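# Close both cupboard doors fully with a mobile manipulator

## Task

Push both of the cupboard's doors completely closed so that they stay shut without the robot holding them; slamming a door open or closed counts as failure, and so does the robot toppling or being left tilted.

## Robot and tools

Robot: TidyBot++, one mobile base (0.54 m long, 0.50 m wide, 0.38 m tall) on four powered casters, carrying a single seven-joint arm with a two-finger gripper. The shoulder sits 0.12 m ahead of the base centre at 0.68 m height. Cameras: base_camera (pinhole, 644x364) and wrist_camera (fisheye, 644x476, looks along the hand).

Frames: base frame has its origin on the floor below the base centre, x forward, y left, z up. hand_pose is reported in this frame and marks the point between the finger pads; its z axis runs out along the fingers, its y axis is the closing direction. Odometry frame equals the base frame at scene start; base_odometry counts wheel rotation only, so slip looks like travel and drift of a few cm and several degrees builds up. Heading is positive to the left, -3.142 to 3.142. base_tilt is in degrees, forward and right positive, with about 1 degree fixed bias.

execute_actions(actions, cameras): actions is a list holding one action or nothing (empty just reports state and images). An action may contain base, joints, optionally speeds; its motions start together. base takes exactly one key, each a relative offset from where the base last measured itself: translate_m (metres, forward positive, -2 to 2), strafe_m (metres, left positive, -2 to 2), rotate_rad (radians, counter-clockwise from above positive, -6.3 to 6.3). joints is a dict by name of absolute target angles in radians: joint_1_rad (any angle; whole arm about vertical, positive is clockwise from above, opposite to rotate_rad), joint_2_rad shoulder -2.249 to 2.249, joint_3_rad any angle (upper-arm roll), joint_4_rad elbow -2.579 to 2.579, joint_5_rad any angle (forearm roll), joint_6_rad wrist -2.099 to 2.099, joint_7_rad any angle (hand roll; hand down, positive is counter-clockwise from above, 1.57 puts fingers opening left/right), plus gripper_pos 0 (open, gap ~85 mm) to 1 (closed, squeezes ~100 N). Unbounded joints go the short way; step under half a turn. Done tolerances: ±0.039 for joints 1-4, ±0.056 for 5-7, ±0.03 gripper. speeds caps top speed for that action: translate_m and strafe_m 0.05-0.5 m/s, rotate_rad 0.1-1.57 rad/s (defaults are the maxima). A base move needing over 8.667 s at its speed is refused; no action exceeds 15 s. Unknown keys or out-of-range values refuse the call with no motion. cameras: list of base_camera, wrist_camera or all; omitted/null means all, [] means none. A key left out of an action may keep pushing to its previous target.

Arm geometry: with joint_1_rad 0, joint_3_rad 3.14, joint_5_rad 0 (near start) the arm stays in the vertical plane of base x. Segment tilt from vertical (forward positive): upper arm (0.42 m) = j2; forearm (0.31 m) = j2 - j4; hand (0.31 m to hand point) = j2 - j4 - j6. Forward reach from shoulder = sum of length*sin(tilt); height above shoulder = sum of length*cos(tilt). Joints move up to 1.39 rad/s (1.22 for 5-7). The arm starts folded, hand down, reaching up to 0.08 m past the base front with the elbow up to 1.15 m high. A downward hand tops out near 0.94 m height, only close in.

wait(seconds): 0 to 10, commands nothing, returns the same report.
zoom_image(camera, region): region [x0, y0, x1, y1] in pixels of that camera's latest full image, at most 504x504.
finished_scene(scene): pass the current scene number; irreversible, reports success. Replying with no tool call ends everything.

Result lines: base_status and joint_status per motion. done = reached (for the base, wheels turned the commanded amount even if slipping). off_target = resting away from target, possibly still pushing. contact_stop/time_out (base) = target dropped, holding in place; a blocked base pushes until timing out and may still say done well short. joint command not followed with cause: = self-collision check withheld arm targets (gripper still obeyed); not_followed joints may retry on later actions. on_its_own lists uncommanded changes. motor_effort is percent of max, sign toward higher joint values, bracket = peak during the action; noisy and biased. Motor temperatures per joint; MOTOR HOT from 60 °C, OVER-TEMPERATURE FAULT at 75 °C makes the arm sag and marks keys limit_stop_at_motor_heat (resend). ARM HIT means the arm struck itself or the base hard. A stop in a result cancels remaining movement calls in that reply.

Accuracy: friction leaves joints slightly short; resending an identical target does nothing. Correct by sending last command + (wanted - read) for each joint. hand_pose can be 1-2 cm off; trust images.

Avoid: torque faults (joints 1-4 limit 104.5 N m, warn 56.7; joints 5-7 limit 51.3, warn 29.4) freeze the arm 10 s while the base keeps going, so never drive the base with the arm pressed into something. Snagging the arm above ~0.8 m while driving can tip the robot; horizontal force on a raised hand can lift wheels; retract the arm or back off to right it. No check stops the arm hitting the base. Move doors gently at low speed so they are not slammed, and confirm by camera that both stay shut after releasing contact before finishing.

Each tool is called as name(argument=value, ...), one argument or row to a line, values as JSON.

## Session

execute_actions(
  actions=[],
)

Scene clock: 0.00 s.
Motor temperatures (°C, as the motors report them): [35 33 29 31 35 38 38]
base_odometry: x=+0.000 y=+0.000 heading=+0.000 (m, m, rad; odometry frame)
base_tilt: forward=-0.2 right=-0.6 (deg)
base_status: not commanded
joint_positions: joint_1_rad=+0.034 joint_2_rad=-0.319 joint_3_rad=+3.123 joint_4_rad=-2.550 joint_5_rad=+0.019 joint_6_rad=-0.850 joint_7_rad=+1.603 gripper_pos=+0.000
joint_status: not commanded
motor_effort: joint_1_rad=+0 joint_2_rad=-1 joint_3_rad=+1 joint_4_rad=+11 joint_5_rad=+1 joint_6_rad=+0 joint_7_rad=+0 (%)
hand_pose: x=+0.2539 y=-0.0060 z=+0.5778 quat_wxyz=(+0.011, +0.999, +0.014, +0.030) (m; base frame)
pictures: base_camera, wrist_camera
Images, in order (width x height): base_camera 644x364, wrist_camera 644x476.

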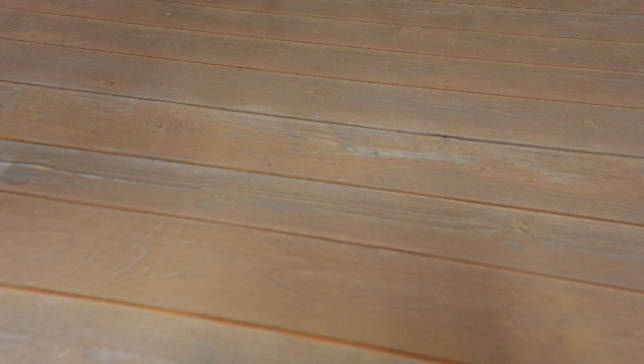

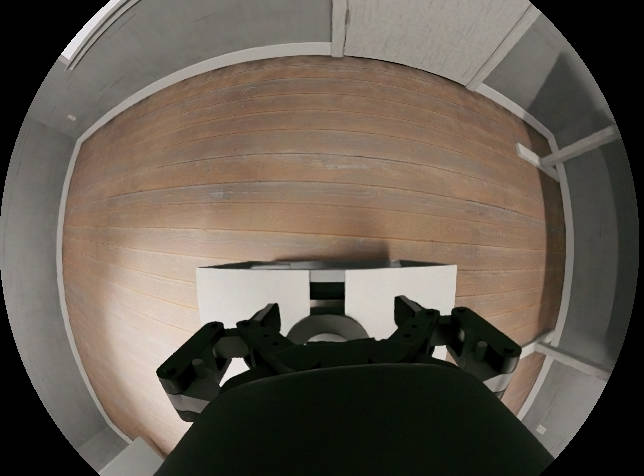

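execute_actions(
  actions=[
    {"base":{"rotate_rad":-2.4},"joints":{"joint_6_rad":0.6,"gripper_pos":1}},
  ],
)

Scene clock: 17.53 s.
Motor temperatures (°C, as the motors report them): [35 33 29 31 35 38 38]
base_odometry: x=+0.000 y=+0.000 heading=-2.400 (m, m, rad; odometry frame)
base_tilt: forward=-0.2 right=-0.5 (deg)
base_status: done
joint_positions: joint_1_rad=+0.034 joint_2_rad=-0.319 joint_3_rad=+3.123 joint_4_rad=-2.547 joint_5_rad=+0.019 joint_6_rad=+0.593 joint_7_rad=+1.603 gripper_pos=+0.999
joint_status: all done
motor_effort: joint_1_rad=+0(1) joint_2_rad=-7(8) joint_3_rad=+1(2) joint_4_rad=+19(19) joint_5_rad=+0(1) joint_6_rad=+11(10) joint_7_rad=+0(0) (%)
hand_pose: x=+0.5464 y=-0.0015 z=+0.8694 quat_wxyz=(+0.020, +0.729, +0.017, +0.684) (m; base frame)
pictures: base_camera, wrist_camera
Images, in order (width x height): base_camera 644x364, wrist_camera 644x476.

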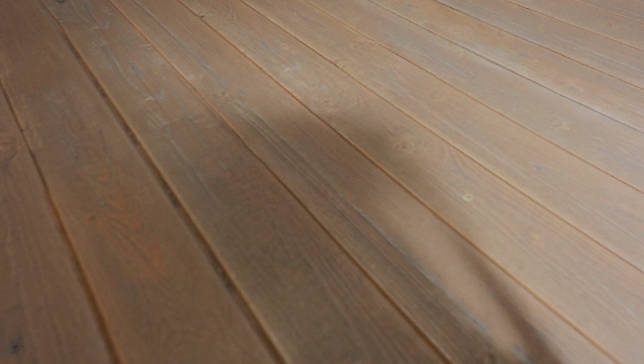

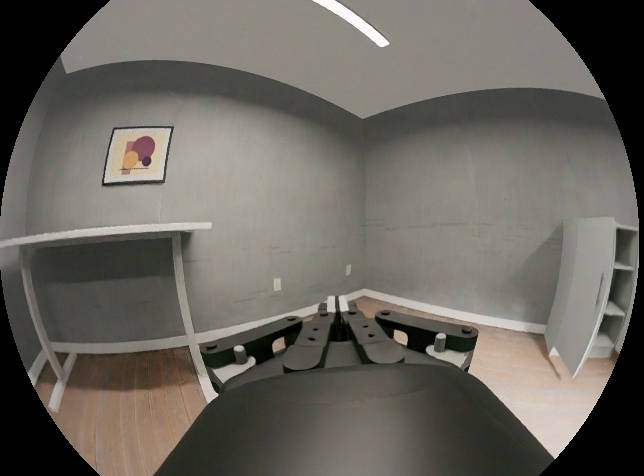

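execute_actions(
  actions=[
    {"base":{"rotate_rad":-0.95},"joints":{"joint_6_rad":0.2}},
  ],
)

execute_actions(
  actions=[
    {"base":{"strafe_m":-0.8}},
  ],
)

Scene clock: 24.43 s.
Motor temperatures (°C, as the motors report them): [35 33 29 31 35 38 38]
base_odometry: x=+0.000 y=+0.000 heading=+2.934 (m, m, rad; odometry frame)
base_tilt: forward=-0.2 right=-0.5 (deg)
base_status: done
joint_positions: joint_1_rad=+0.034 joint_2_rad=-0.319 joint_3_rad=+3.123 joint_4_rad=-2.550 joint_5_rad=+0.019 joint_6_rad=+0.207 joint_7_rad=+1.603 gripper_pos=+0.999
joint_status: all done
motor_effort: joint_1_rad=+0(1) joint_2_rad=-7(8) joint_3_rad=+1(2) joint_4_rad=+19(21) joint_5_rad=+0(1) joint_6_rad=+10(12) joint_7_rad=+0(0) (%)
hand_pose: x=+0.5150 y=-0.0037 z=+0.7522 quat_wxyz=(+0.019, +0.848, +0.017, +0.530) (m; base frame)
pictures: base_camera, wrist_camera
Images, in order (width x height): base_camera 644x364, wrist_camera 644x476.

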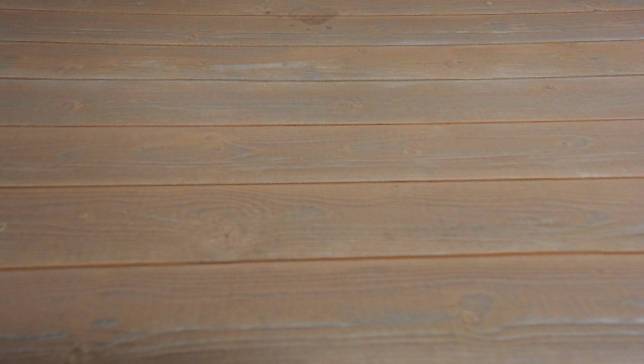

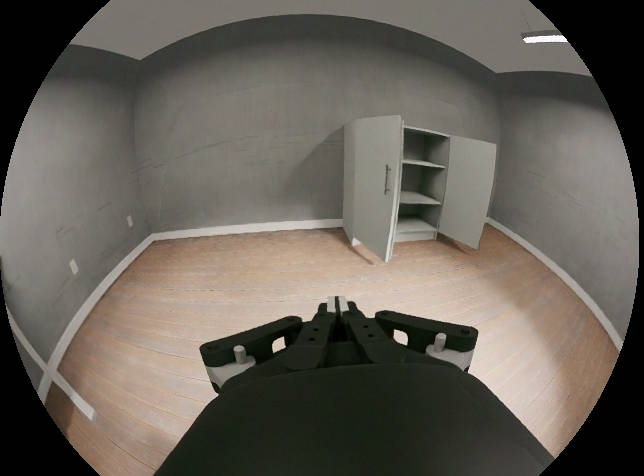

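Scene clock: 27.40 s.
Motor temperatures (°C, as the motors report them): [35 33 29 31 35 38 38]
base_odometry: x=+0.166 y=+0.783 heading=+2.933 (m, m, rad; odometry frame)
base_tilt: forward=-0.2 right=-0.5 (deg)
base_status: done
joint_positions: joint_1_rad=+0.034 joint_2_rad=-0.319 joint_3_rad=+3.123 joint_4_rad=-2.550 joint_5_rad=+0.019 joint_6_rad=+0.207 joint_7_rad=+1.603 gripper_pos=+0.999
joint_status: not commanded
motor_effort: joint_1_rad=+0(0) joint_2_rad=-7(7) joint_3_rad=+1(3) joint_4_rad=+19(19) joint_5_rad=+0(0) joint_6_rad=+10(10) joint_7_rad=+0(0) (%)
hand_pose: x=+0.5150 y=-0.0037 z=+0.7522 quat_wxyz=(+0.019, +0.848, +0.017, +0.530) (m; base frame)
pictures: base_camera, wrist_camera
Images, in order (width x height): base_camera 644x364, wrist_camera 644x476.

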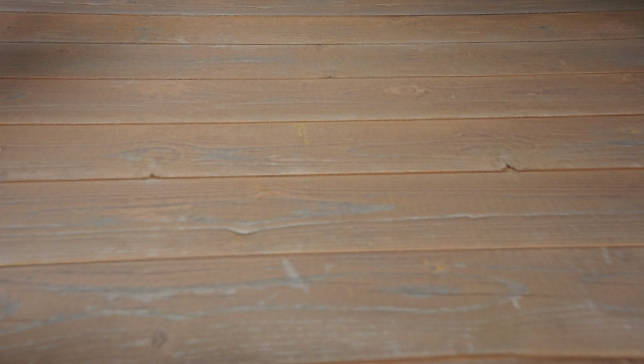

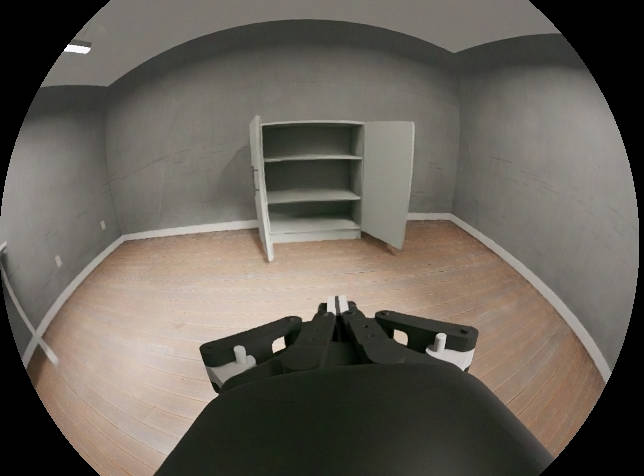

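execute_actions(
  actions=[
    {"base":{"strafe_m":-0.72},"joints":{"joint_2_rad":0.4,"joint_4_rad":-1.8,"joint_6_rad":0.6}},
  ],
  cameras=[],
)

execute_actions(
  actions=[
    {"base":{"translate_m":0.7}},
  ],
)

Scene clock: 46.40 s.
Motor temperatures (°C, as the motors report them): [35 33 29 31 35 38 38]
base_odometry: x=+0.316 y=+1.487 heading=+2.933 (m, m, rad; odometry frame)
base_tilt: forward=-0.2 right=-0.5 (deg)
base_status: done
joint_positions: joint_1_rad=+0.036 joint_2_rad=+0.383 joint_3_rad=+3.123 joint_4_rad=-1.810 joint_5_rad=+0.019 joint_6_rad=+0.572 joint_7_rad=+1.603 gripper_pos=+0.999
joint_status: all done
motor_effort: joint_1_rad=-1(3) joint_2_rad=-34(35) joint_3_rad=+0(2) joint_4_rad=+19(20) joint_5_rad=+0(1) joint_6_rad=+11(11) joint_7_rad=+0(0) (%)
hand_pose: x=+0.8423 y=-0.0107 z=+0.8730 quat_wxyz=(+0.017, +0.725, +0.012, +0.689) (m; base frame)
pictures: none
No camera images: the call's "cameras" was empty. Leave "cameras" out to get every camera's image.

Scene clock: 49.17 s.
Motor temperatures (°C, as the motors report them): [35 33 29 31 35 38 38]
base_odometry: x=-0.369 y=+1.633 heading=+2.932 (m, m, rad; odometry frame)
base_tilt: forward=-0.2 right=-0.5 (deg)
base_status: done
joint_positions: joint_1_rad=+0.036 joint_2_rad=+0.386 joint_3_rad=+3.123 joint_4_rad=-1.807 joint_5_rad=+0.019 joint_6_rad=+0.575 joint_7_rad=+1.603 gripper_pos=+0.999
joint_status: not commanded
motor_effort: joint_1_rad=+0(2) joint_2_rad=-34(37) joint_3_rad=+0(1) joint_4_rad=+19(21) joint_5_rad=+0(0) joint_6_rad=+11(11) joint_7_rad=+0(0) (%)
hand_pose: x=+0.8435 y=-0.0107 z=+0.8741 quat_wxyz=(+0.017, +0.723, +0.012, +0.690) (m; base frame)
pictures: base_camera, wrist_camera
Images, in order (width x height): base_camera 644x364, wrist_camera 644x476.

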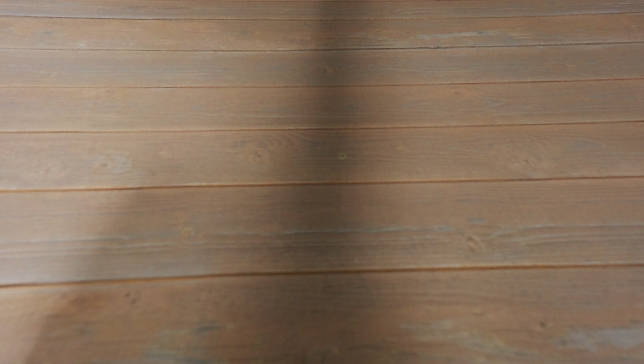

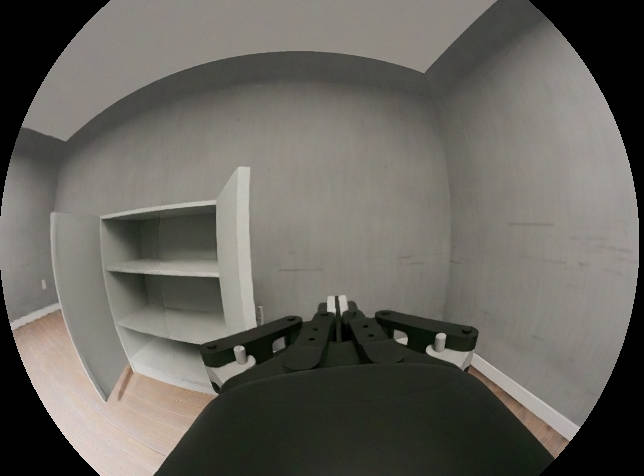

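execute_actions(
  actions=[
    {"base":{"translate_m":0.28}},
  ],
)

execute_actions(
  actions=[
    {"base":{"strafe_m":0.4},"speeds":{"strafe_m":0.1}},
  ],
)

Scene clock: 57.10 s.
Motor temperatures (°C, as the motors report them): [35 33 29 32 35 39 38]
base_odometry: x=-0.643 y=+1.691 heading=+2.932 (m, m, rad; odometry frame)
base_tilt: forward=-0.2 right=-0.5 (deg)
base_status: done
joint_positions: joint_1_rad=+0.036 joint_2_rad=+0.390 joint_3_rad=+3.123 joint_4_rad=-1.805 joint_5_rad=+0.019 joint_6_rad=+0.576 joint_7_rad=+1.603 gripper_pos=+0.999
joint_status: not commanded
motor_effort: joint_1_rad=+0(2) joint_2_rad=-34(37) joint_3_rad=+0(1) joint_4_rad=+19(20) joint_5_rad=+0(0) joint_6_rad=+11(11) joint_7_rad=+0(0) (%)
hand_pose: x=+0.8447 y=-0.0107 z=+0.8724 quat_wxyz=(+0.017, +0.724, +0.012, +0.690) (m; base frame)
pictures: base_camera, wrist_camera
Images, in order (width x height): base_camera 644x364, wrist_camera 644x476.

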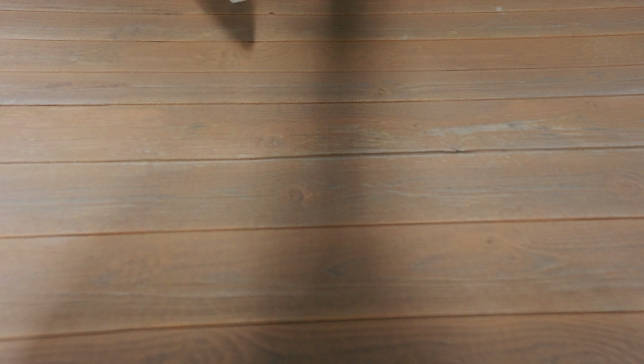

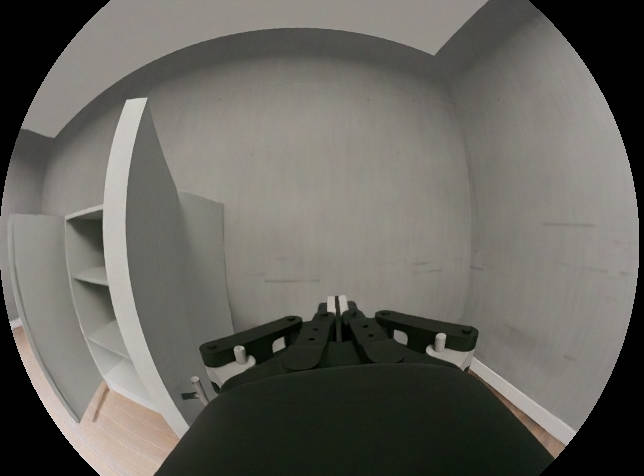

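Scene clock: 61.63 s.
Motor temperatures (°C, as the motors report them): [35 33 29 32 35 39 38]
base_odometry: x=-0.727 y=+1.300 heading=+2.931 (m, m, rad; odometry frame)
base_tilt: forward=-0.2 right=-0.5 (deg)
base_status: done
joint_positions: joint_1_rad=+0.221 joint_2_rad=+0.364 joint_3_rad=+3.272 joint_4_rad=-1.841 joint_5_rad=-0.027 joint_6_rad=+0.578 joint_7_rad=+1.603 gripper_pos=+0.999
joint_status: not commanded
motor_effort: joint_1_rad=-36(40) joint_2_rad=-23(36) joint_3_rad=-26(28) joint_4_rad=+28(29) joint_5_rad=+12(13) joint_6_rad=+11(12) joint_7_rad=+1(1) (%)
hand_pose: x=+0.7940 y=-0.2349 z=+0.8721 quat_wxyz=(+0.142, +0.718, -0.110, +0.673) (m; base frame)
pictures: base_camera, wrist_camera
Images, in order (width x height): base_camera 644x364, wrist_camera 644x476.

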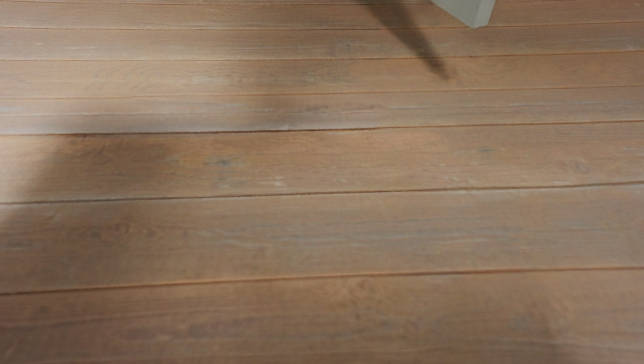

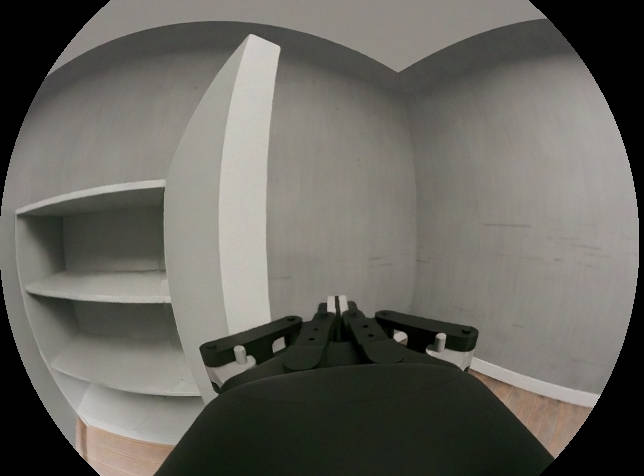

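execute_actions(
  actions=[
    {"base":{"strafe_m":-0.36},"joints":{"joint_1_rad":0.03,"joint_3_rad":3.12}},
  ],
  cameras=[],
)

execute_actions(
  actions=[
    {"base":{"translate_m":0.1}},
  ],
)

execute_actions(
  actions=[
    {"base":{"strafe_m":0.3},"speeds":{"strafe_m":0.08}},
  ],
)

Scene clock: 73.40 s.
Motor temperatures (°C, as the motors report them): [36 33 29 32 35 39 38]
base_odometry: x=-0.652 y=+1.652 heading=+2.932 (m, m, rad; odometry frame)
base_tilt: forward=-0.2 right=-0.5 (deg)
base_status: done
joint_positions: joint_1_rad=+0.032 joint_2_rad=+0.379 joint_3_rad=+3.120 joint_4_rad=-1.807 joint_5_rad=-0.019 joint_6_rad=+0.578 joint_7_rad=+1.603 gripper_pos=+0.999
joint_status: all done
motor_effort: joint_1_rad=-1(36) joint_2_rad=-34(35) joint_3_rad=+0(25) joint_4_rad=+19(29) joint_5_rad=+0(12) joint_6_rad=+10(12) joint_7_rad=+0(1) (%)
hand_pose: x=+0.8421 y=-0.0125 z=+0.8794 quat_wxyz=(+0.011, +0.720, -0.005, +0.693) (m; base frame)
pictures: none
No camera images: the call's "cameras" was empty. Leave "cameras" out to get every camera's image.

Scene clock: 74.67 s.
Motor temperatures (°C, as the motors report them): [36 33 29 32 35 39 38]
base_odometry: x=-0.750 y=+1.673 heading=+2.932 (m, m, rad; odometry frame)
base_tilt: forward=-0.2 right=-0.5 (deg)
base_status: done
joint_positions: joint_1_rad=+0.032 joint_2_rad=+0.387 joint_3_rad=+3.120 joint_4_rad=-1.805 joint_5_rad=-0.019 joint_6_rad=+0.579 joint_7_rad=+1.603 gripper_pos=+0.999
joint_status: not commanded
motor_effort: joint_1_rad=+0(1) joint_2_rad=-34(37) joint_3_rad=+0(0) joint_4_rad=+19(21) joint_5_rad=+0(1) joint_6_rad=+11(11) joint_7_rad=+0(0) (%)
hand_pose: x=+0.8442 y=-0.0126 z=+0.8754 quat_wxyz=(+0.011, +0.722, -0.005, +0.692) (m; base frame)
pictures: base_camera, wrist_camera
Images, in order (width x height): base_camera 644x364, wrist_camera 644x476.

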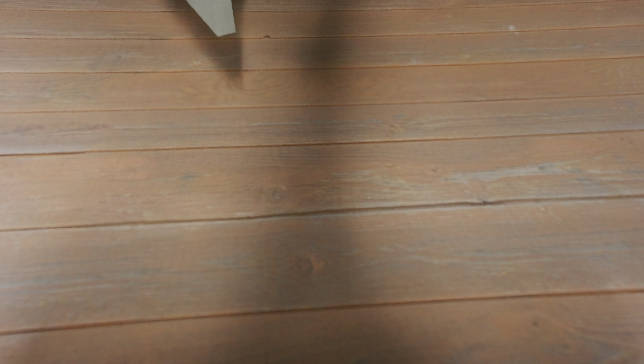

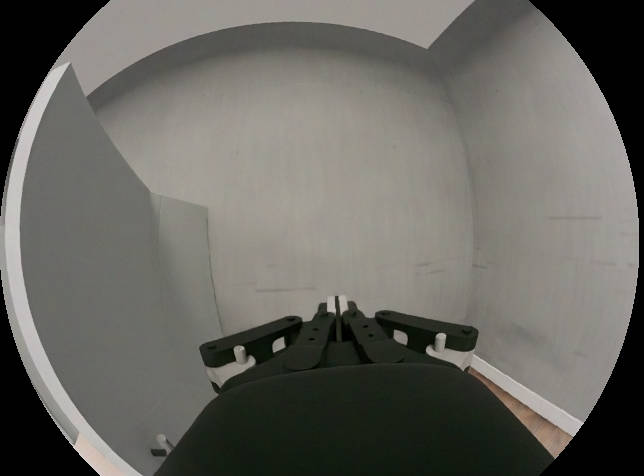

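Scene clock: 78.90 s.
Motor temperatures (°C, as the motors report them): [36 34 29 32 35 39 38]
base_odometry: x=-0.812 y=+1.380 heading=+2.931 (m, m, rad; odometry frame)
base_tilt: forward=-0.2 right=-0.5 (deg)
base_status: done
joint_positions: joint_1_rad=+0.198 joint_2_rad=+0.363 joint_3_rad=+3.242 joint_4_rad=-1.841 joint_5_rad=-0.020 joint_6_rad=+0.591 joint_7_rad=+1.588 gripper_pos=+0.999
joint_status: not commanded
motor_effort: joint_1_rad=-32(35) joint_2_rad=-22(35) joint_3_rad=-21(24) joint_4_rad=+28(30) joint_5_rad=+11(12) joint_6_rad=+8(11) joint_7_rad=+5(6) (%)
hand_pose: x=+0.8046 y=-0.2013 z=+0.8770 quat_wxyz=(+0.118, +0.715, -0.096, +0.683) (m; base frame)
pictures: base_camera, wrist_camera
Images, in order (width x height): base_camera 644x364, wrist_camera 644x476.

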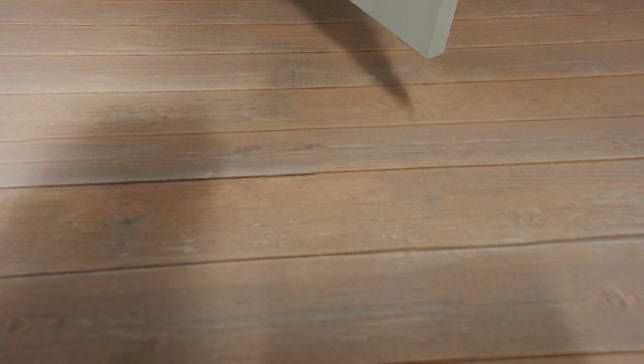

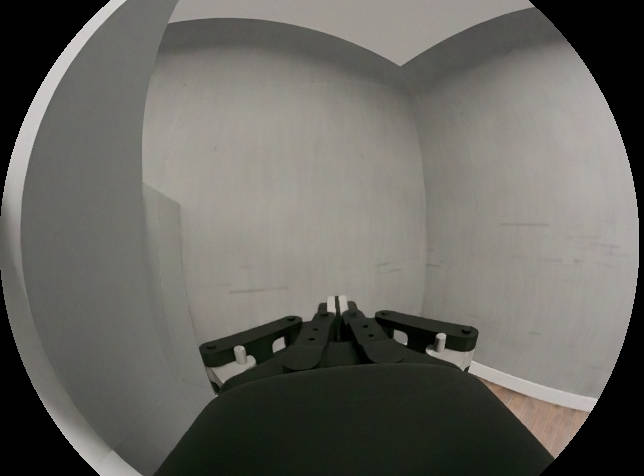

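Friction-locked; back up slowly so the edge can come toward me.

execute_actions(
  actions=[
    {"base":{"translate_m":-0.1},"speeds":{"translate_m":0.05}},
  ],
)

execute_actions(
  actions=[
    {"base":{"strafe_m":0.15},"speeds":{"strafe_m":0.07}},
  ],
)

Scene clock: 87.20 s.
Motor temperatures (°C, as the motors report them): [36 34 29 32 35 39 38]
base_odometry: x=-0.714 y=+1.359 heading=+2.931 (m, m, rad; odometry frame)
base_tilt: forward=-0.2 right=-0.5 (deg)
base_status: done
joint_positions: joint_1_rad=+0.038 joint_2_rad=+0.378 joint_3_rad=+3.128 joint_4_rad=-1.806 joint_5_rad=-0.020 joint_6_rad=+0.592 joint_7_rad=+1.588 gripper_pos=+0.999
joint_status: not commanded
motor_effort: joint_1_rad=+0(31) joint_2_rad=-34(37) joint_3_rad=+0(20) joint_4_rad=+19(30) joint_5_rad=+0(10) joint_6_rad=+11(11) joint_7_rad=+0(6) (%)
hand_pose: x=+0.8420 y=-0.0213 z=+0.8855 quat_wxyz=(+0.011, +0.714, -0.014, +0.699) (m; base frame)
pictures: base_camera, wrist_camera
Images, in order (width x height): base_camera 644x364, wrist_camera 644x476.

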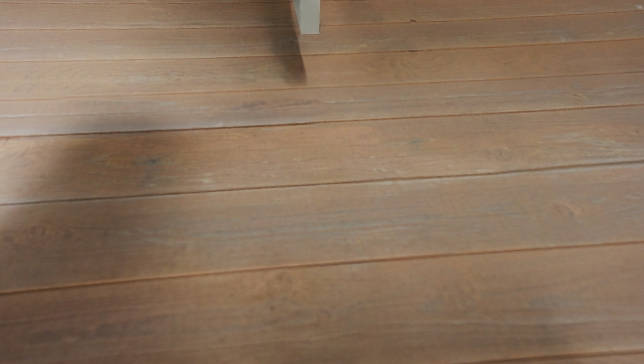

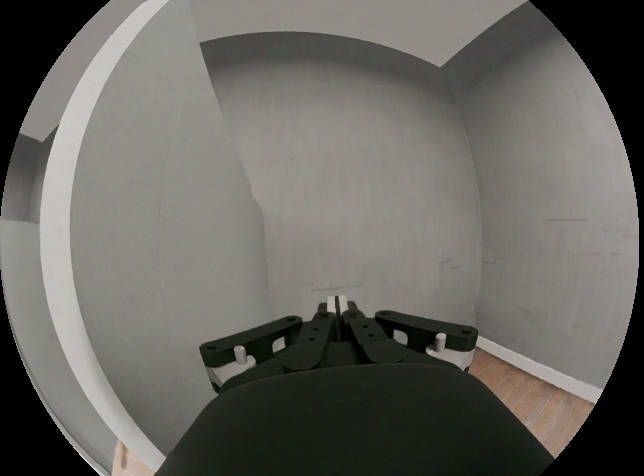

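Scene clock: 89.83 s.
Motor temperatures (°C, as the motors report them): [36 34 29 32 35 39 38]
base_odometry: x=-0.746 y=+1.212 heading=+2.931 (m, m, rad; odometry frame)
base_tilt: forward=-0.2 right=-0.5 (deg)
base_status: done
joint_positions: joint_1_rad=+0.035 joint_2_rad=+0.378 joint_3_rad=+3.127 joint_4_rad=-1.806 joint_5_rad=-0.020 joint_6_rad=+0.592 joint_7_rad=+1.588 gripper_pos=+0.999
joint_status: not commanded
motor_effort: joint_1_rad=+0(5) joint_2_rad=-34(36) joint_3_rad=+0(3) joint_4_rad=+20(20) joint_5_rad=+1(1) joint_6_rad=+11(11) joint_7_rad=+0(0) (%)
hand_pose: x=+0.8420 y=-0.0187 z=+0.8855 quat_wxyz=(+0.010, +0.715, -0.013, +0.699) (m; base frame)
pictures: base_camera, wrist_camera
Images, in order (width x height): base_camera 644x364, wrist_camera 644x476.

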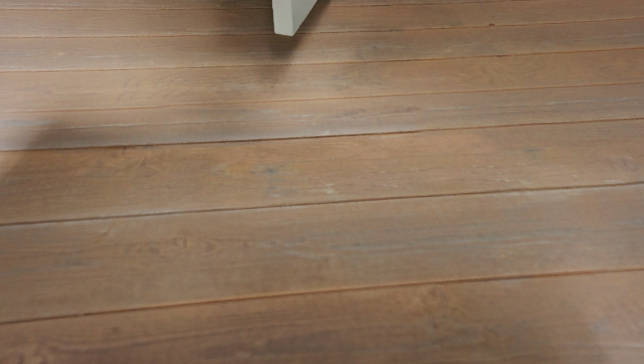

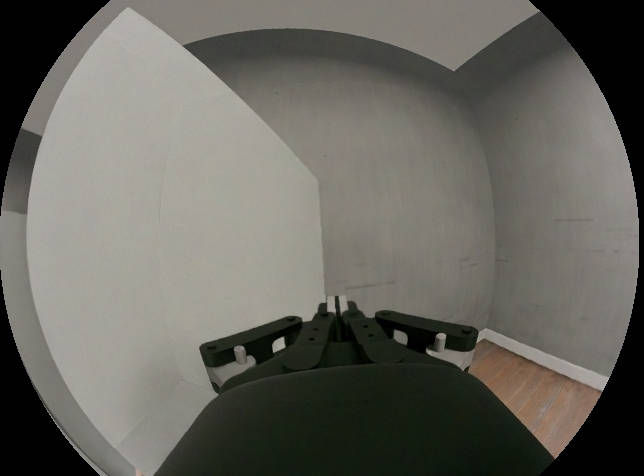

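Rotating left fixes yaw and sweeps the door.

execute_actions(
  actions=[
    {"base":{"rotate_rad":0.3},"speeds":{"rotate_rad":0.12}},
  ],
)

execute_actions(
  actions=[
    {"base":{"translate_m":0.2},"speeds":{"translate_m":0.06}},
  ],
)

Scene clock: 97.93 s.
Motor temperatures (°C, as the motors report them): [36 34 29 32 35 39 38]
base_odometry: x=-0.746 y=+1.212 heading=-3.052 (m, m, rad; odometry frame)
base_tilt: forward=-0.2 right=-0.5 (deg)
base_status: done
joint_positions: joint_1_rad=+0.034 joint_2_rad=+0.378 joint_3_rad=+3.125 joint_4_rad=-1.806 joint_5_rad=-0.020 joint_6_rad=+0.592 joint_7_rad=+1.588 gripper_pos=+0.999
joint_status: not commanded
motor_effort: joint_1_rad=+0(6) joint_2_rad=-34(36) joint_3_rad=+0(4) joint_4_rad=+20(20) joint_5_rad=+0(2) joint_6_rad=+11(11) joint_7_rad=+0(0) (%)
hand_pose: x=+0.8421 y=-0.0165 z=+0.8853 quat_wxyz=(+0.008, +0.715, -0.012, +0.699) (m; base frame)
pictures: base_camera, wrist_camera
Images, in order (width x height): base_camera 644x364, wrist_camera 644x476.

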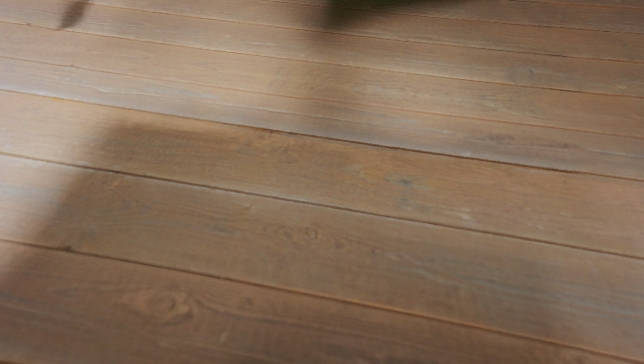

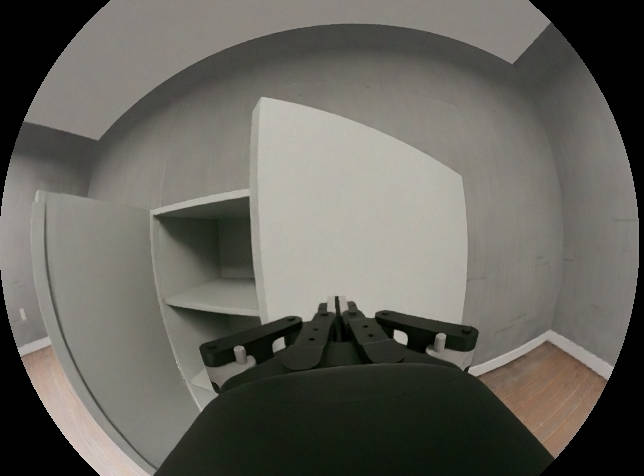

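Scene clock: 101.77 s.
Motor temperatures (°C, as the motors report them): [36 34 29 32 35 39 38]
base_odometry: x=-0.945 y=+1.194 heading=-3.051 (m, m, rad; odometry frame)
base_tilt: forward=-0.2 right=-0.5 (deg)
base_status: done
joint_positions: joint_1_rad=+0.034 joint_2_rad=+0.381 joint_3_rad=+3.125 joint_4_rad=-1.806 joint_5_rad=-0.020 joint_6_rad=+0.592 joint_7_rad=+1.588 gripper_pos=+0.999
joint_status: not commanded
motor_effort: joint_1_rad=+0(2) joint_2_rad=-34(36) joint_3_rad=+0(1) joint_4_rad=+19(21) joint_5_rad=+1(1) joint_6_rad=+11(11) joint_7_rad=+0(0) (%)
hand_pose: x=+0.8428 y=-0.0165 z=+0.8834 quat_wxyz=(+0.008, +0.716, -0.012, +0.698) (m; base frame)
pictures: base_camera, wrist_camera
Images, in order (width x height): base_camera 644x364, wrist_camera 644x476.

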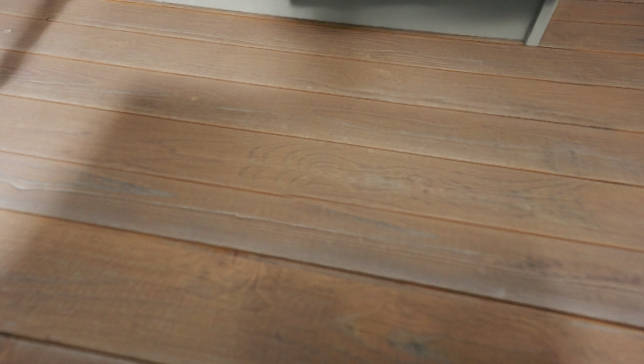

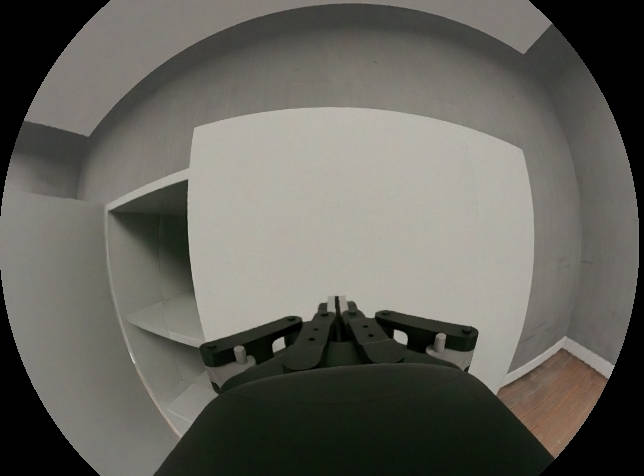

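execute_actions(
  actions=[
    {"base":{"translate_m":0.1},"speeds":{"translate_m":0.05}},
  ],
)

execute_actions(
  actions=[
    {"base":{"translate_m":-0.55}},
  ],
)

execute_actions(
  actions=[
    {"base":{"strafe_m":0.75}},
  ],
)

Scene clock: 110.73 s.
Motor temperatures (°C, as the motors report them): [36 34 29 32 35 39 38]
base_odometry: x=-1.044 y=+1.185 heading=-3.051 (m, m, rad; odometry frame)
base_tilt: forward=-0.2 right=-0.5 (deg)
base_status: done
joint_positions: joint_1_rad=+0.034 joint_2_rad=+0.311 joint_3_rad=+3.125 joint_4_rad=-1.895 joint_5_rad=-0.020 joint_6_rad=+0.592 joint_7_rad=+1.588 gripper_pos=+0.999
joint_status: not commanded
motor_effort: joint_1_rad=-3(5) joint_2_rad=-14(37) joint_3_rad=-1(2) joint_4_rad=+37(40) joint_5_rad=+2(2) joint_6_rad=+13(14) joint_7_rad=+0(0) (%)
hand_pose: x=+0.8115 y=-0.0160 z=+0.8824 quat_wxyz=(+0.009, +0.722, -0.012, +0.692) (m; base frame)
pictures: base_camera, wrist_camera
Images, in order (width x height): base_camera 644x364, wrist_camera 644x476.

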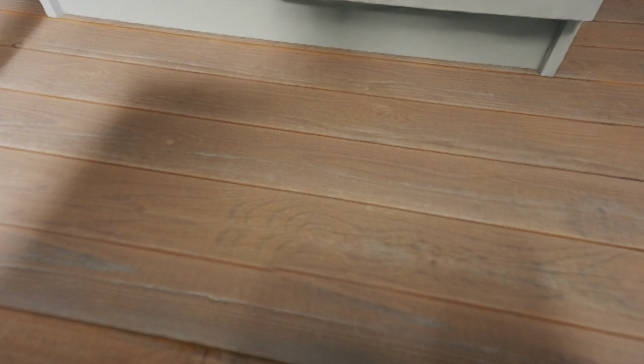

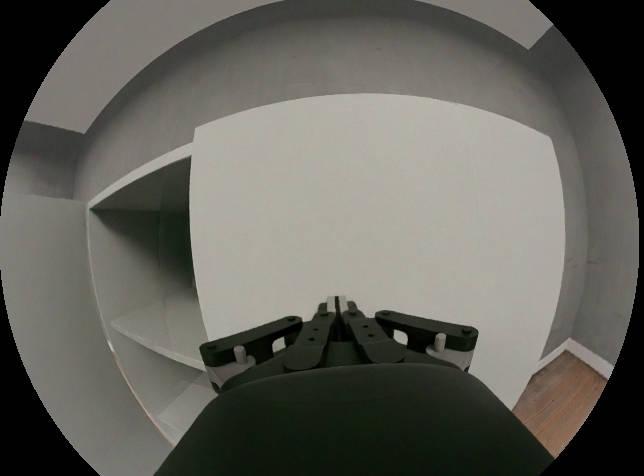

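Scene clock: 113.30 s.
Motor temperatures (°C, as the motors report them): [36 34 29 32 35 39 38]
base_odometry: x=-0.496 y=+1.236 heading=-3.050 (m, m, rad; odometry frame)
base_tilt: forward=-0.2 right=-0.5 (deg)
base_status: done
joint_positions: joint_1_rad=+0.032 joint_2_rad=+0.399 joint_3_rad=+3.124 joint_4_rad=-1.796 joint_5_rad=-0.020 joint_6_rad=+0.592 joint_7_rad=+1.588 gripper_pos=+0.999
joint_status: not commanded
motor_effort: joint_1_rad=+0(6) joint_2_rad=-35(38) joint_3_rad=+0(3) joint_4_rad=+20(35) joint_5_rad=+0(2) joint_6_rad=+11(13) joint_7_rad=+0(0) (%)
hand_pose: x=+0.8484 y=-0.0149 z=+0.8761 quat_wxyz=(+0.007, +0.718, -0.011, +0.696) (m; base frame)
pictures: base_camera, wrist_camera
Images, in order (width x height): base_camera 644x364, wrist_camera 644x476.

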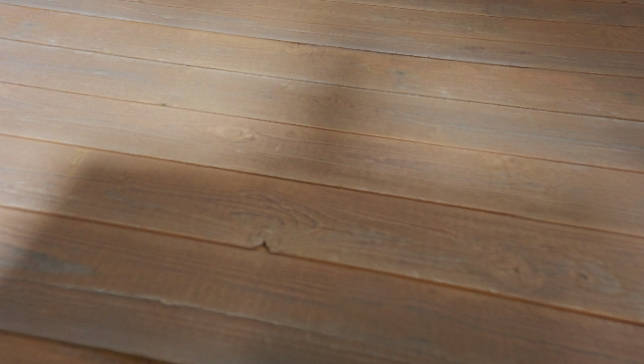

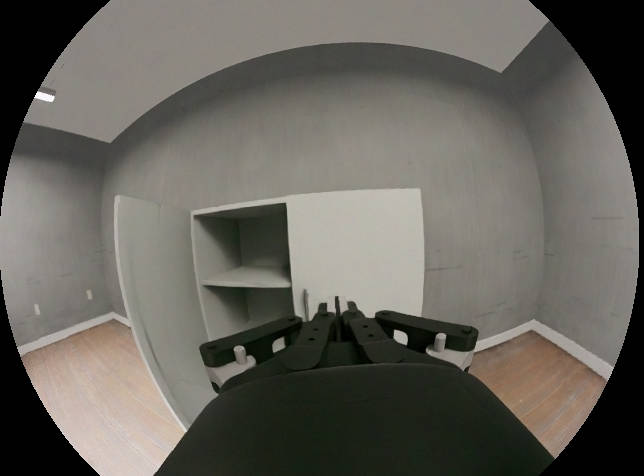

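Scene clock: 116.17 s.
Motor temperatures (°C, as the motors report them): [36 34 29 32 35 39 38]
base_odometry: x=-0.427 y=+0.489 heading=-3.050 (m, m, rad; odometry frame)
base_tilt: forward=-0.2 right=-0.5 (deg)
base_status: done
joint_positions: joint_1_rad=+0.030 joint_2_rad=+0.399 joint_3_rad=+3.123 joint_4_rad=-1.796 joint_5_rad=-0.020 joint_6_rad=+0.592 joint_7_rad=+1.588 gripper_pos=+0.999
joint_status: not commanded
motor_effort: joint_1_rad=+0(4) joint_2_rad=-34(36) joint_3_rad=+0(2) joint_4_rad=+19(20) joint_5_rad=+0(1) joint_6_rad=+10(11) joint_7_rad=+0(0) (%)
hand_pose: x=+0.8485 y=-0.0129 z=+0.8761 quat_wxyz=(+0.006, +0.718, -0.011, +0.696) (m; base frame)
pictures: base_camera, wrist_camera
Images, in order (width x height): base_camera 644x364, wrist_camera 644x476.

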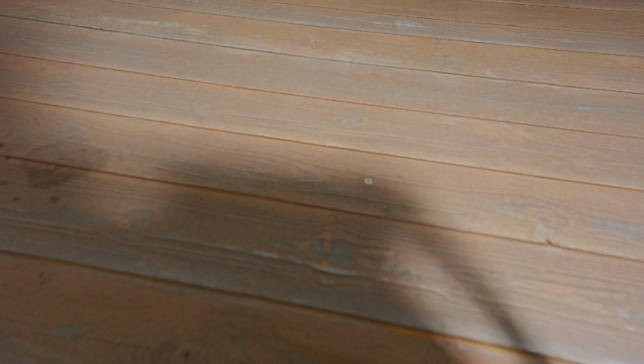

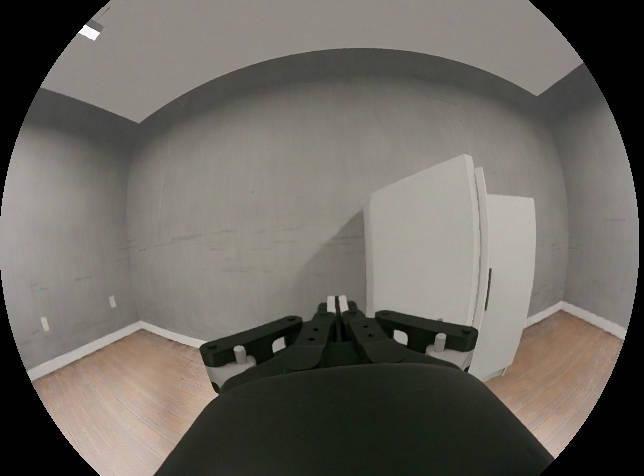

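zoom_image(
  camera="wrist_camera",
  region=[400,130,560,330],
)

Region (400, 130, 560, 330) of wrist_camera's 644x476 image, scaled by 2.520; it fills the left 403 columns of this view, and the rest is white.

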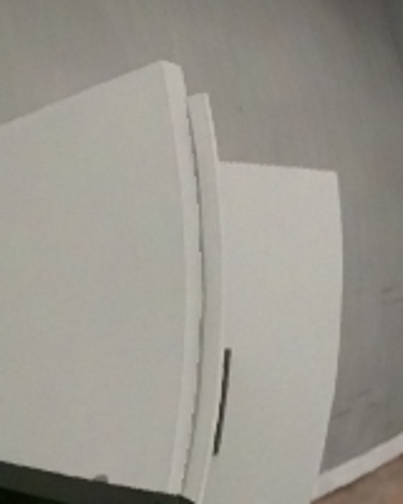

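execute_actions(
  actions=[
    {"base":{"strafe_m":-0.68},"joints":{"joint_2_rad":0.6,"joint_4_rad":-2.0,"joint_6_rad":0.85,"gripper_pos":0}},
  ],
  cameras=[],
)

execute_actions(
  actions=[
    {"base":{"translate_m":0.4}},
  ],
)

Scene clock: 139.80 s.
Motor temperatures (°C, as the motors report them): [36 35 29 32 35 39 38]
base_odometry: x=-0.489 y=+1.166 heading=-3.050 (m, m, rad; odometry frame)
base_tilt: forward=-0.2 right=-0.5 (deg)
base_status: done
joint_positions: joint_1_rad=+0.029 joint_2_rad=+0.601 joint_3_rad=+3.121 joint_4_rad=-2.000 joint_5_rad=-0.019 joint_6_rad=+0.822 joint_7_rad=+1.588 gripper_pos=+0.000
joint_status: all done
motor_effort: joint_1_rad=+0(3) joint_2_rad=-36(41) joint_3_rad=+0(2) joint_4_rad=+14(19) joint_5_rad=+0(1) joint_6_rad=+10(13) joint_7_rad=+0(0) (%)
hand_pose: x=+0.8230 y=-0.0119 z=+0.6955 quat_wxyz=(+0.006, +0.776, -0.011, +0.630) (m; base frame)
pictures: none
No camera images: the call's "cameras" was empty. Leave "cameras" out to get every camera's image.

Scene clock: 141.97 s.
Motor temperatures (°C, as the motors report them): [36 35 29 32 35 39 38]
base_odometry: x=-0.888 y=+1.130 heading=-3.051 (m, m, rad; odometry frame)
base_tilt: forward=-0.2 right=-0.5 (deg)
base_status: done
joint_positions: joint_1_rad=+0.029 joint_2_rad=+0.601 joint_3_rad=+3.121 joint_4_rad=-1.999 joint_5_rad=-0.019 joint_6_rad=+0.824 joint_7_rad=+1.588 gripper_pos=+0.000
joint_status: not commanded
motor_effort: joint_1_rad=+0(1) joint_2_rad=-36(40) joint_3_rad=+0(1) joint_4_rad=+15(15) joint_5_rad=+1(0) joint_6_rad=+10(11) joint_7_rad=+0(0) (%)
hand_pose: x=+0.8234 y=-0.0119 z=+0.6965 quat_wxyz=(+0.006, +0.776, -0.011, +0.631) (m; base frame)
pictures: base_camera, wrist_camera
Images, in order (width x height): base_camera 644x364, wrist_camera 644x476.

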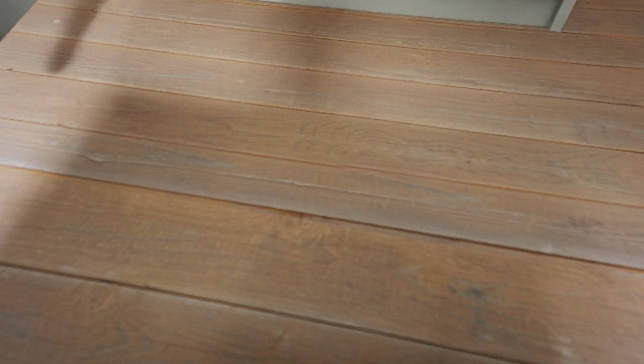

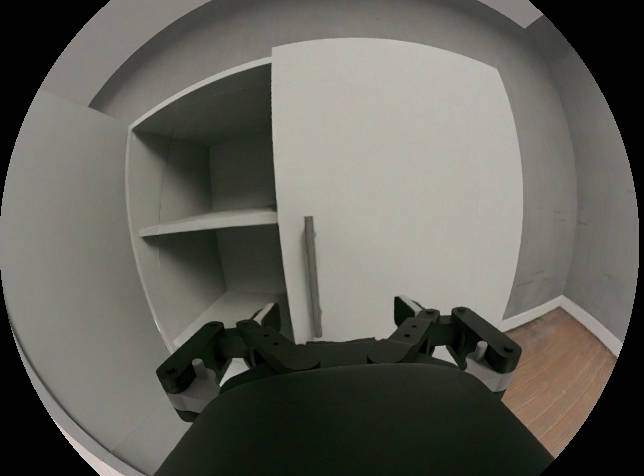

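execute_actions(
  actions=[
    {"base":{"translate_m":0.15},"speeds":{"translate_m":0.1},"joints":{"joint_1_rad":-0.03,"joint_6_rad":0.72}},
  ],
)

Scene clock: 148.47 s.
Motor temperatures (°C, as the motors report them): [36 35 29 32 35 39 38]
base_odometry: x=-1.037 y=+1.116 heading=-3.051 (m, m, rad; odometry frame)
base_tilt: forward=-0.2 right=-0.5 (deg)
base_status: done
joint_positions: joint_1_rad=-0.024 joint_2_rad=+0.601 joint_3_rad=+3.120 joint_4_rad=-1.999 joint_5_rad=-0.019 joint_6_rad=+0.742 joint_7_rad=+1.588 gripper_pos=+0.000
joint_status: all done
motor_effort: joint_1_rad=+0(3) joint_2_rad=-36(39) joint_3_rad=+0(2) joint_4_rad=+15(16) joint_5_rad=+0(1) joint_6_rad=+10(11) joint_7_rad=+0(0) (%)
hand_pose: x=+0.8167 y=+0.0266 z=+0.6715 quat_wxyz=(-0.011, +0.801, +0.010, +0.598) (m; base frame)
pictures: base_camera, wrist_camera
Images, in order (width x height): base_camera 644x364, wrist_camera 644x476.

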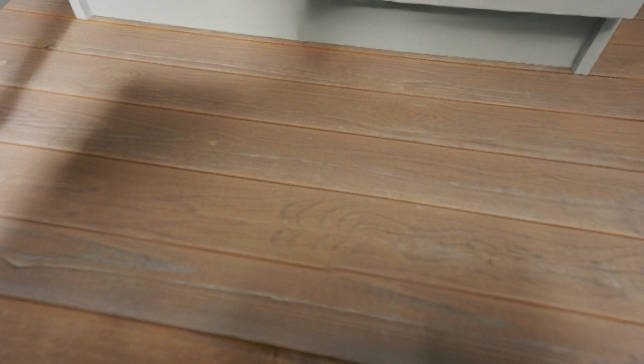

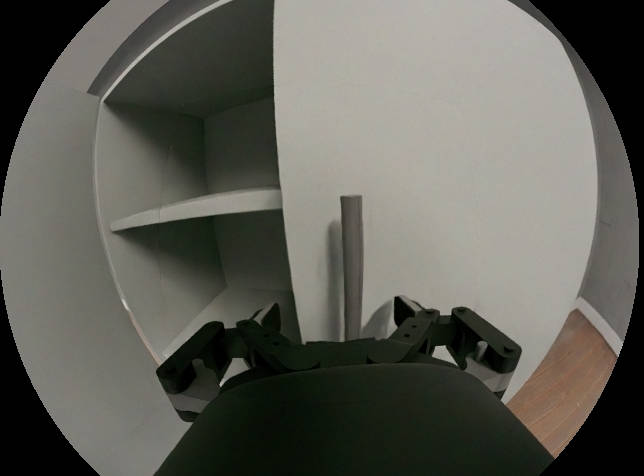

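execute_actions(
  actions=[
    {"base":{"translate_m":0.015},"joints":{"gripper_pos":1}},
  ],
)

execute_actions(
  actions=[
    {"base":{"translate_m":-0.23},"speeds":{"translate_m":0.07}},
  ],
)

Scene clock: 154.23 s.
Motor temperatures (°C, as the motors report them): [36 35 29 32 35 39 38]
base_odometry: x=-1.052 y=+1.115 heading=-3.051 (m, m, rad; odometry frame)
base_tilt: forward=-0.2 right=-0.5 (deg)
base_status: done
joint_positions: joint_1_rad=-0.016 joint_2_rad=+0.585 joint_3_rad=+3.128 joint_4_rad=-2.030 joint_5_rad=-0.017 joint_6_rad=+0.734 joint_7_rad=+1.588 gripper_pos=+0.894
joint_status: gripper_pos off_target (ended at +0.894, target +1.000)
motor_effort: joint_1_rad=-3(8) joint_2_rad=-32(38) joint_3_rad=-1(6) joint_4_rad=+19(34) joint_5_rad=+2(7) joint_6_rad=+11(13) joint_7_rad=+1(1) (%)
hand_pose: x=+0.8055 y=+0.0167 z=+0.6661 quat_wxyz=(-0.005, +0.808, +0.008, +0.590) (m; base frame)
pictures: base_camera, wrist_camera
Images, in order (width x height): base_camera 644x364, wrist_camera 644x476.

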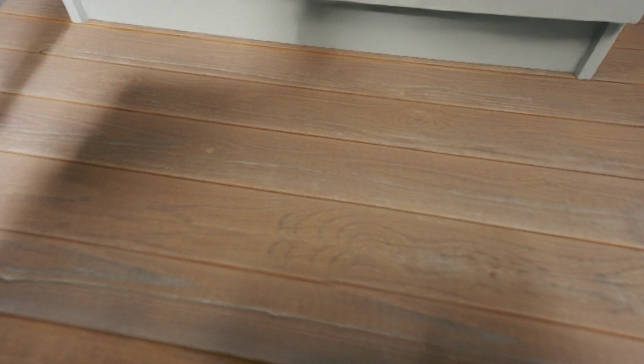

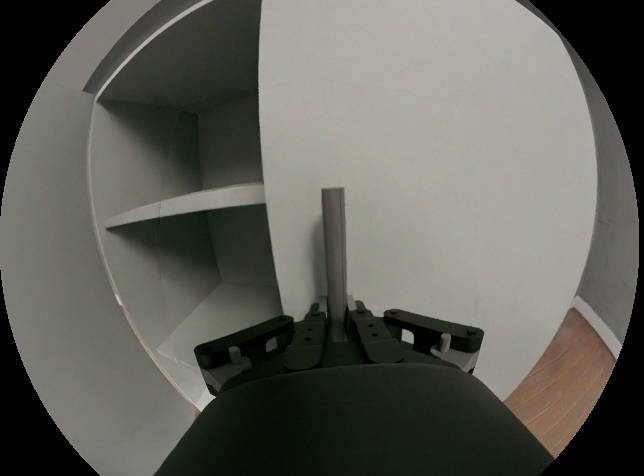

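Scene clock: 158.03 s.
Motor temperatures (°C, as the motors report them): [36 35 29 32 35 39 38]
base_odometry: x=-0.823 y=+1.136 heading=-3.051 (m, m, rad; odometry frame)
base_tilt: forward=-0.2 right=-0.5 (deg)
base_status: done
joint_positions: joint_1_rad=+0.036 joint_2_rad=+0.608 joint_3_rad=+3.169 joint_4_rad=-1.991 joint_5_rad=-0.017 joint_6_rad=+0.731 joint_7_rad=+1.588 gripper_pos=+0.896
joint_status: not commanded
motor_effort: joint_1_rad=-12(16) joint_2_rad=-40(44) joint_3_rad=-9(11) joint_4_rad=+12(19) joint_5_rad=+5(7) joint_6_rad=+11(14) joint_7_rad=+2(2) (%)
hand_pose: x=+0.8182 y=-0.0434 z=+0.6665 quat_wxyz=(+0.030, +0.804, -0.020, +0.594) (m; base frame)
pictures: base_camera, wrist_camera
Images, in order (width x height): base_camera 644x364, wrist_camera 644x476.

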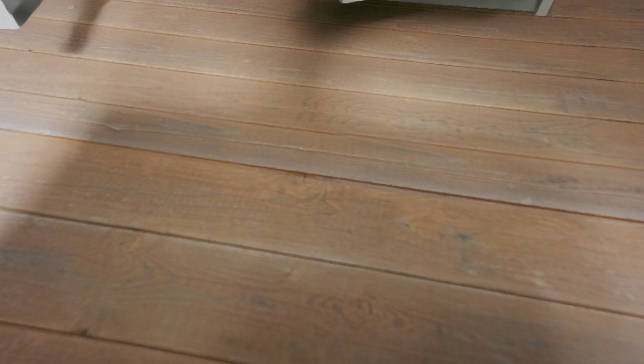

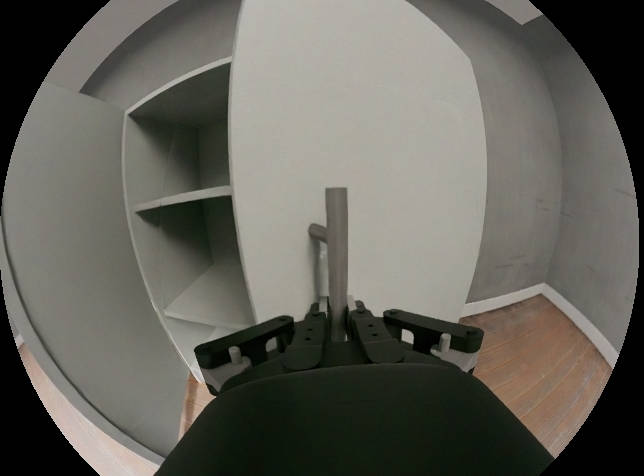

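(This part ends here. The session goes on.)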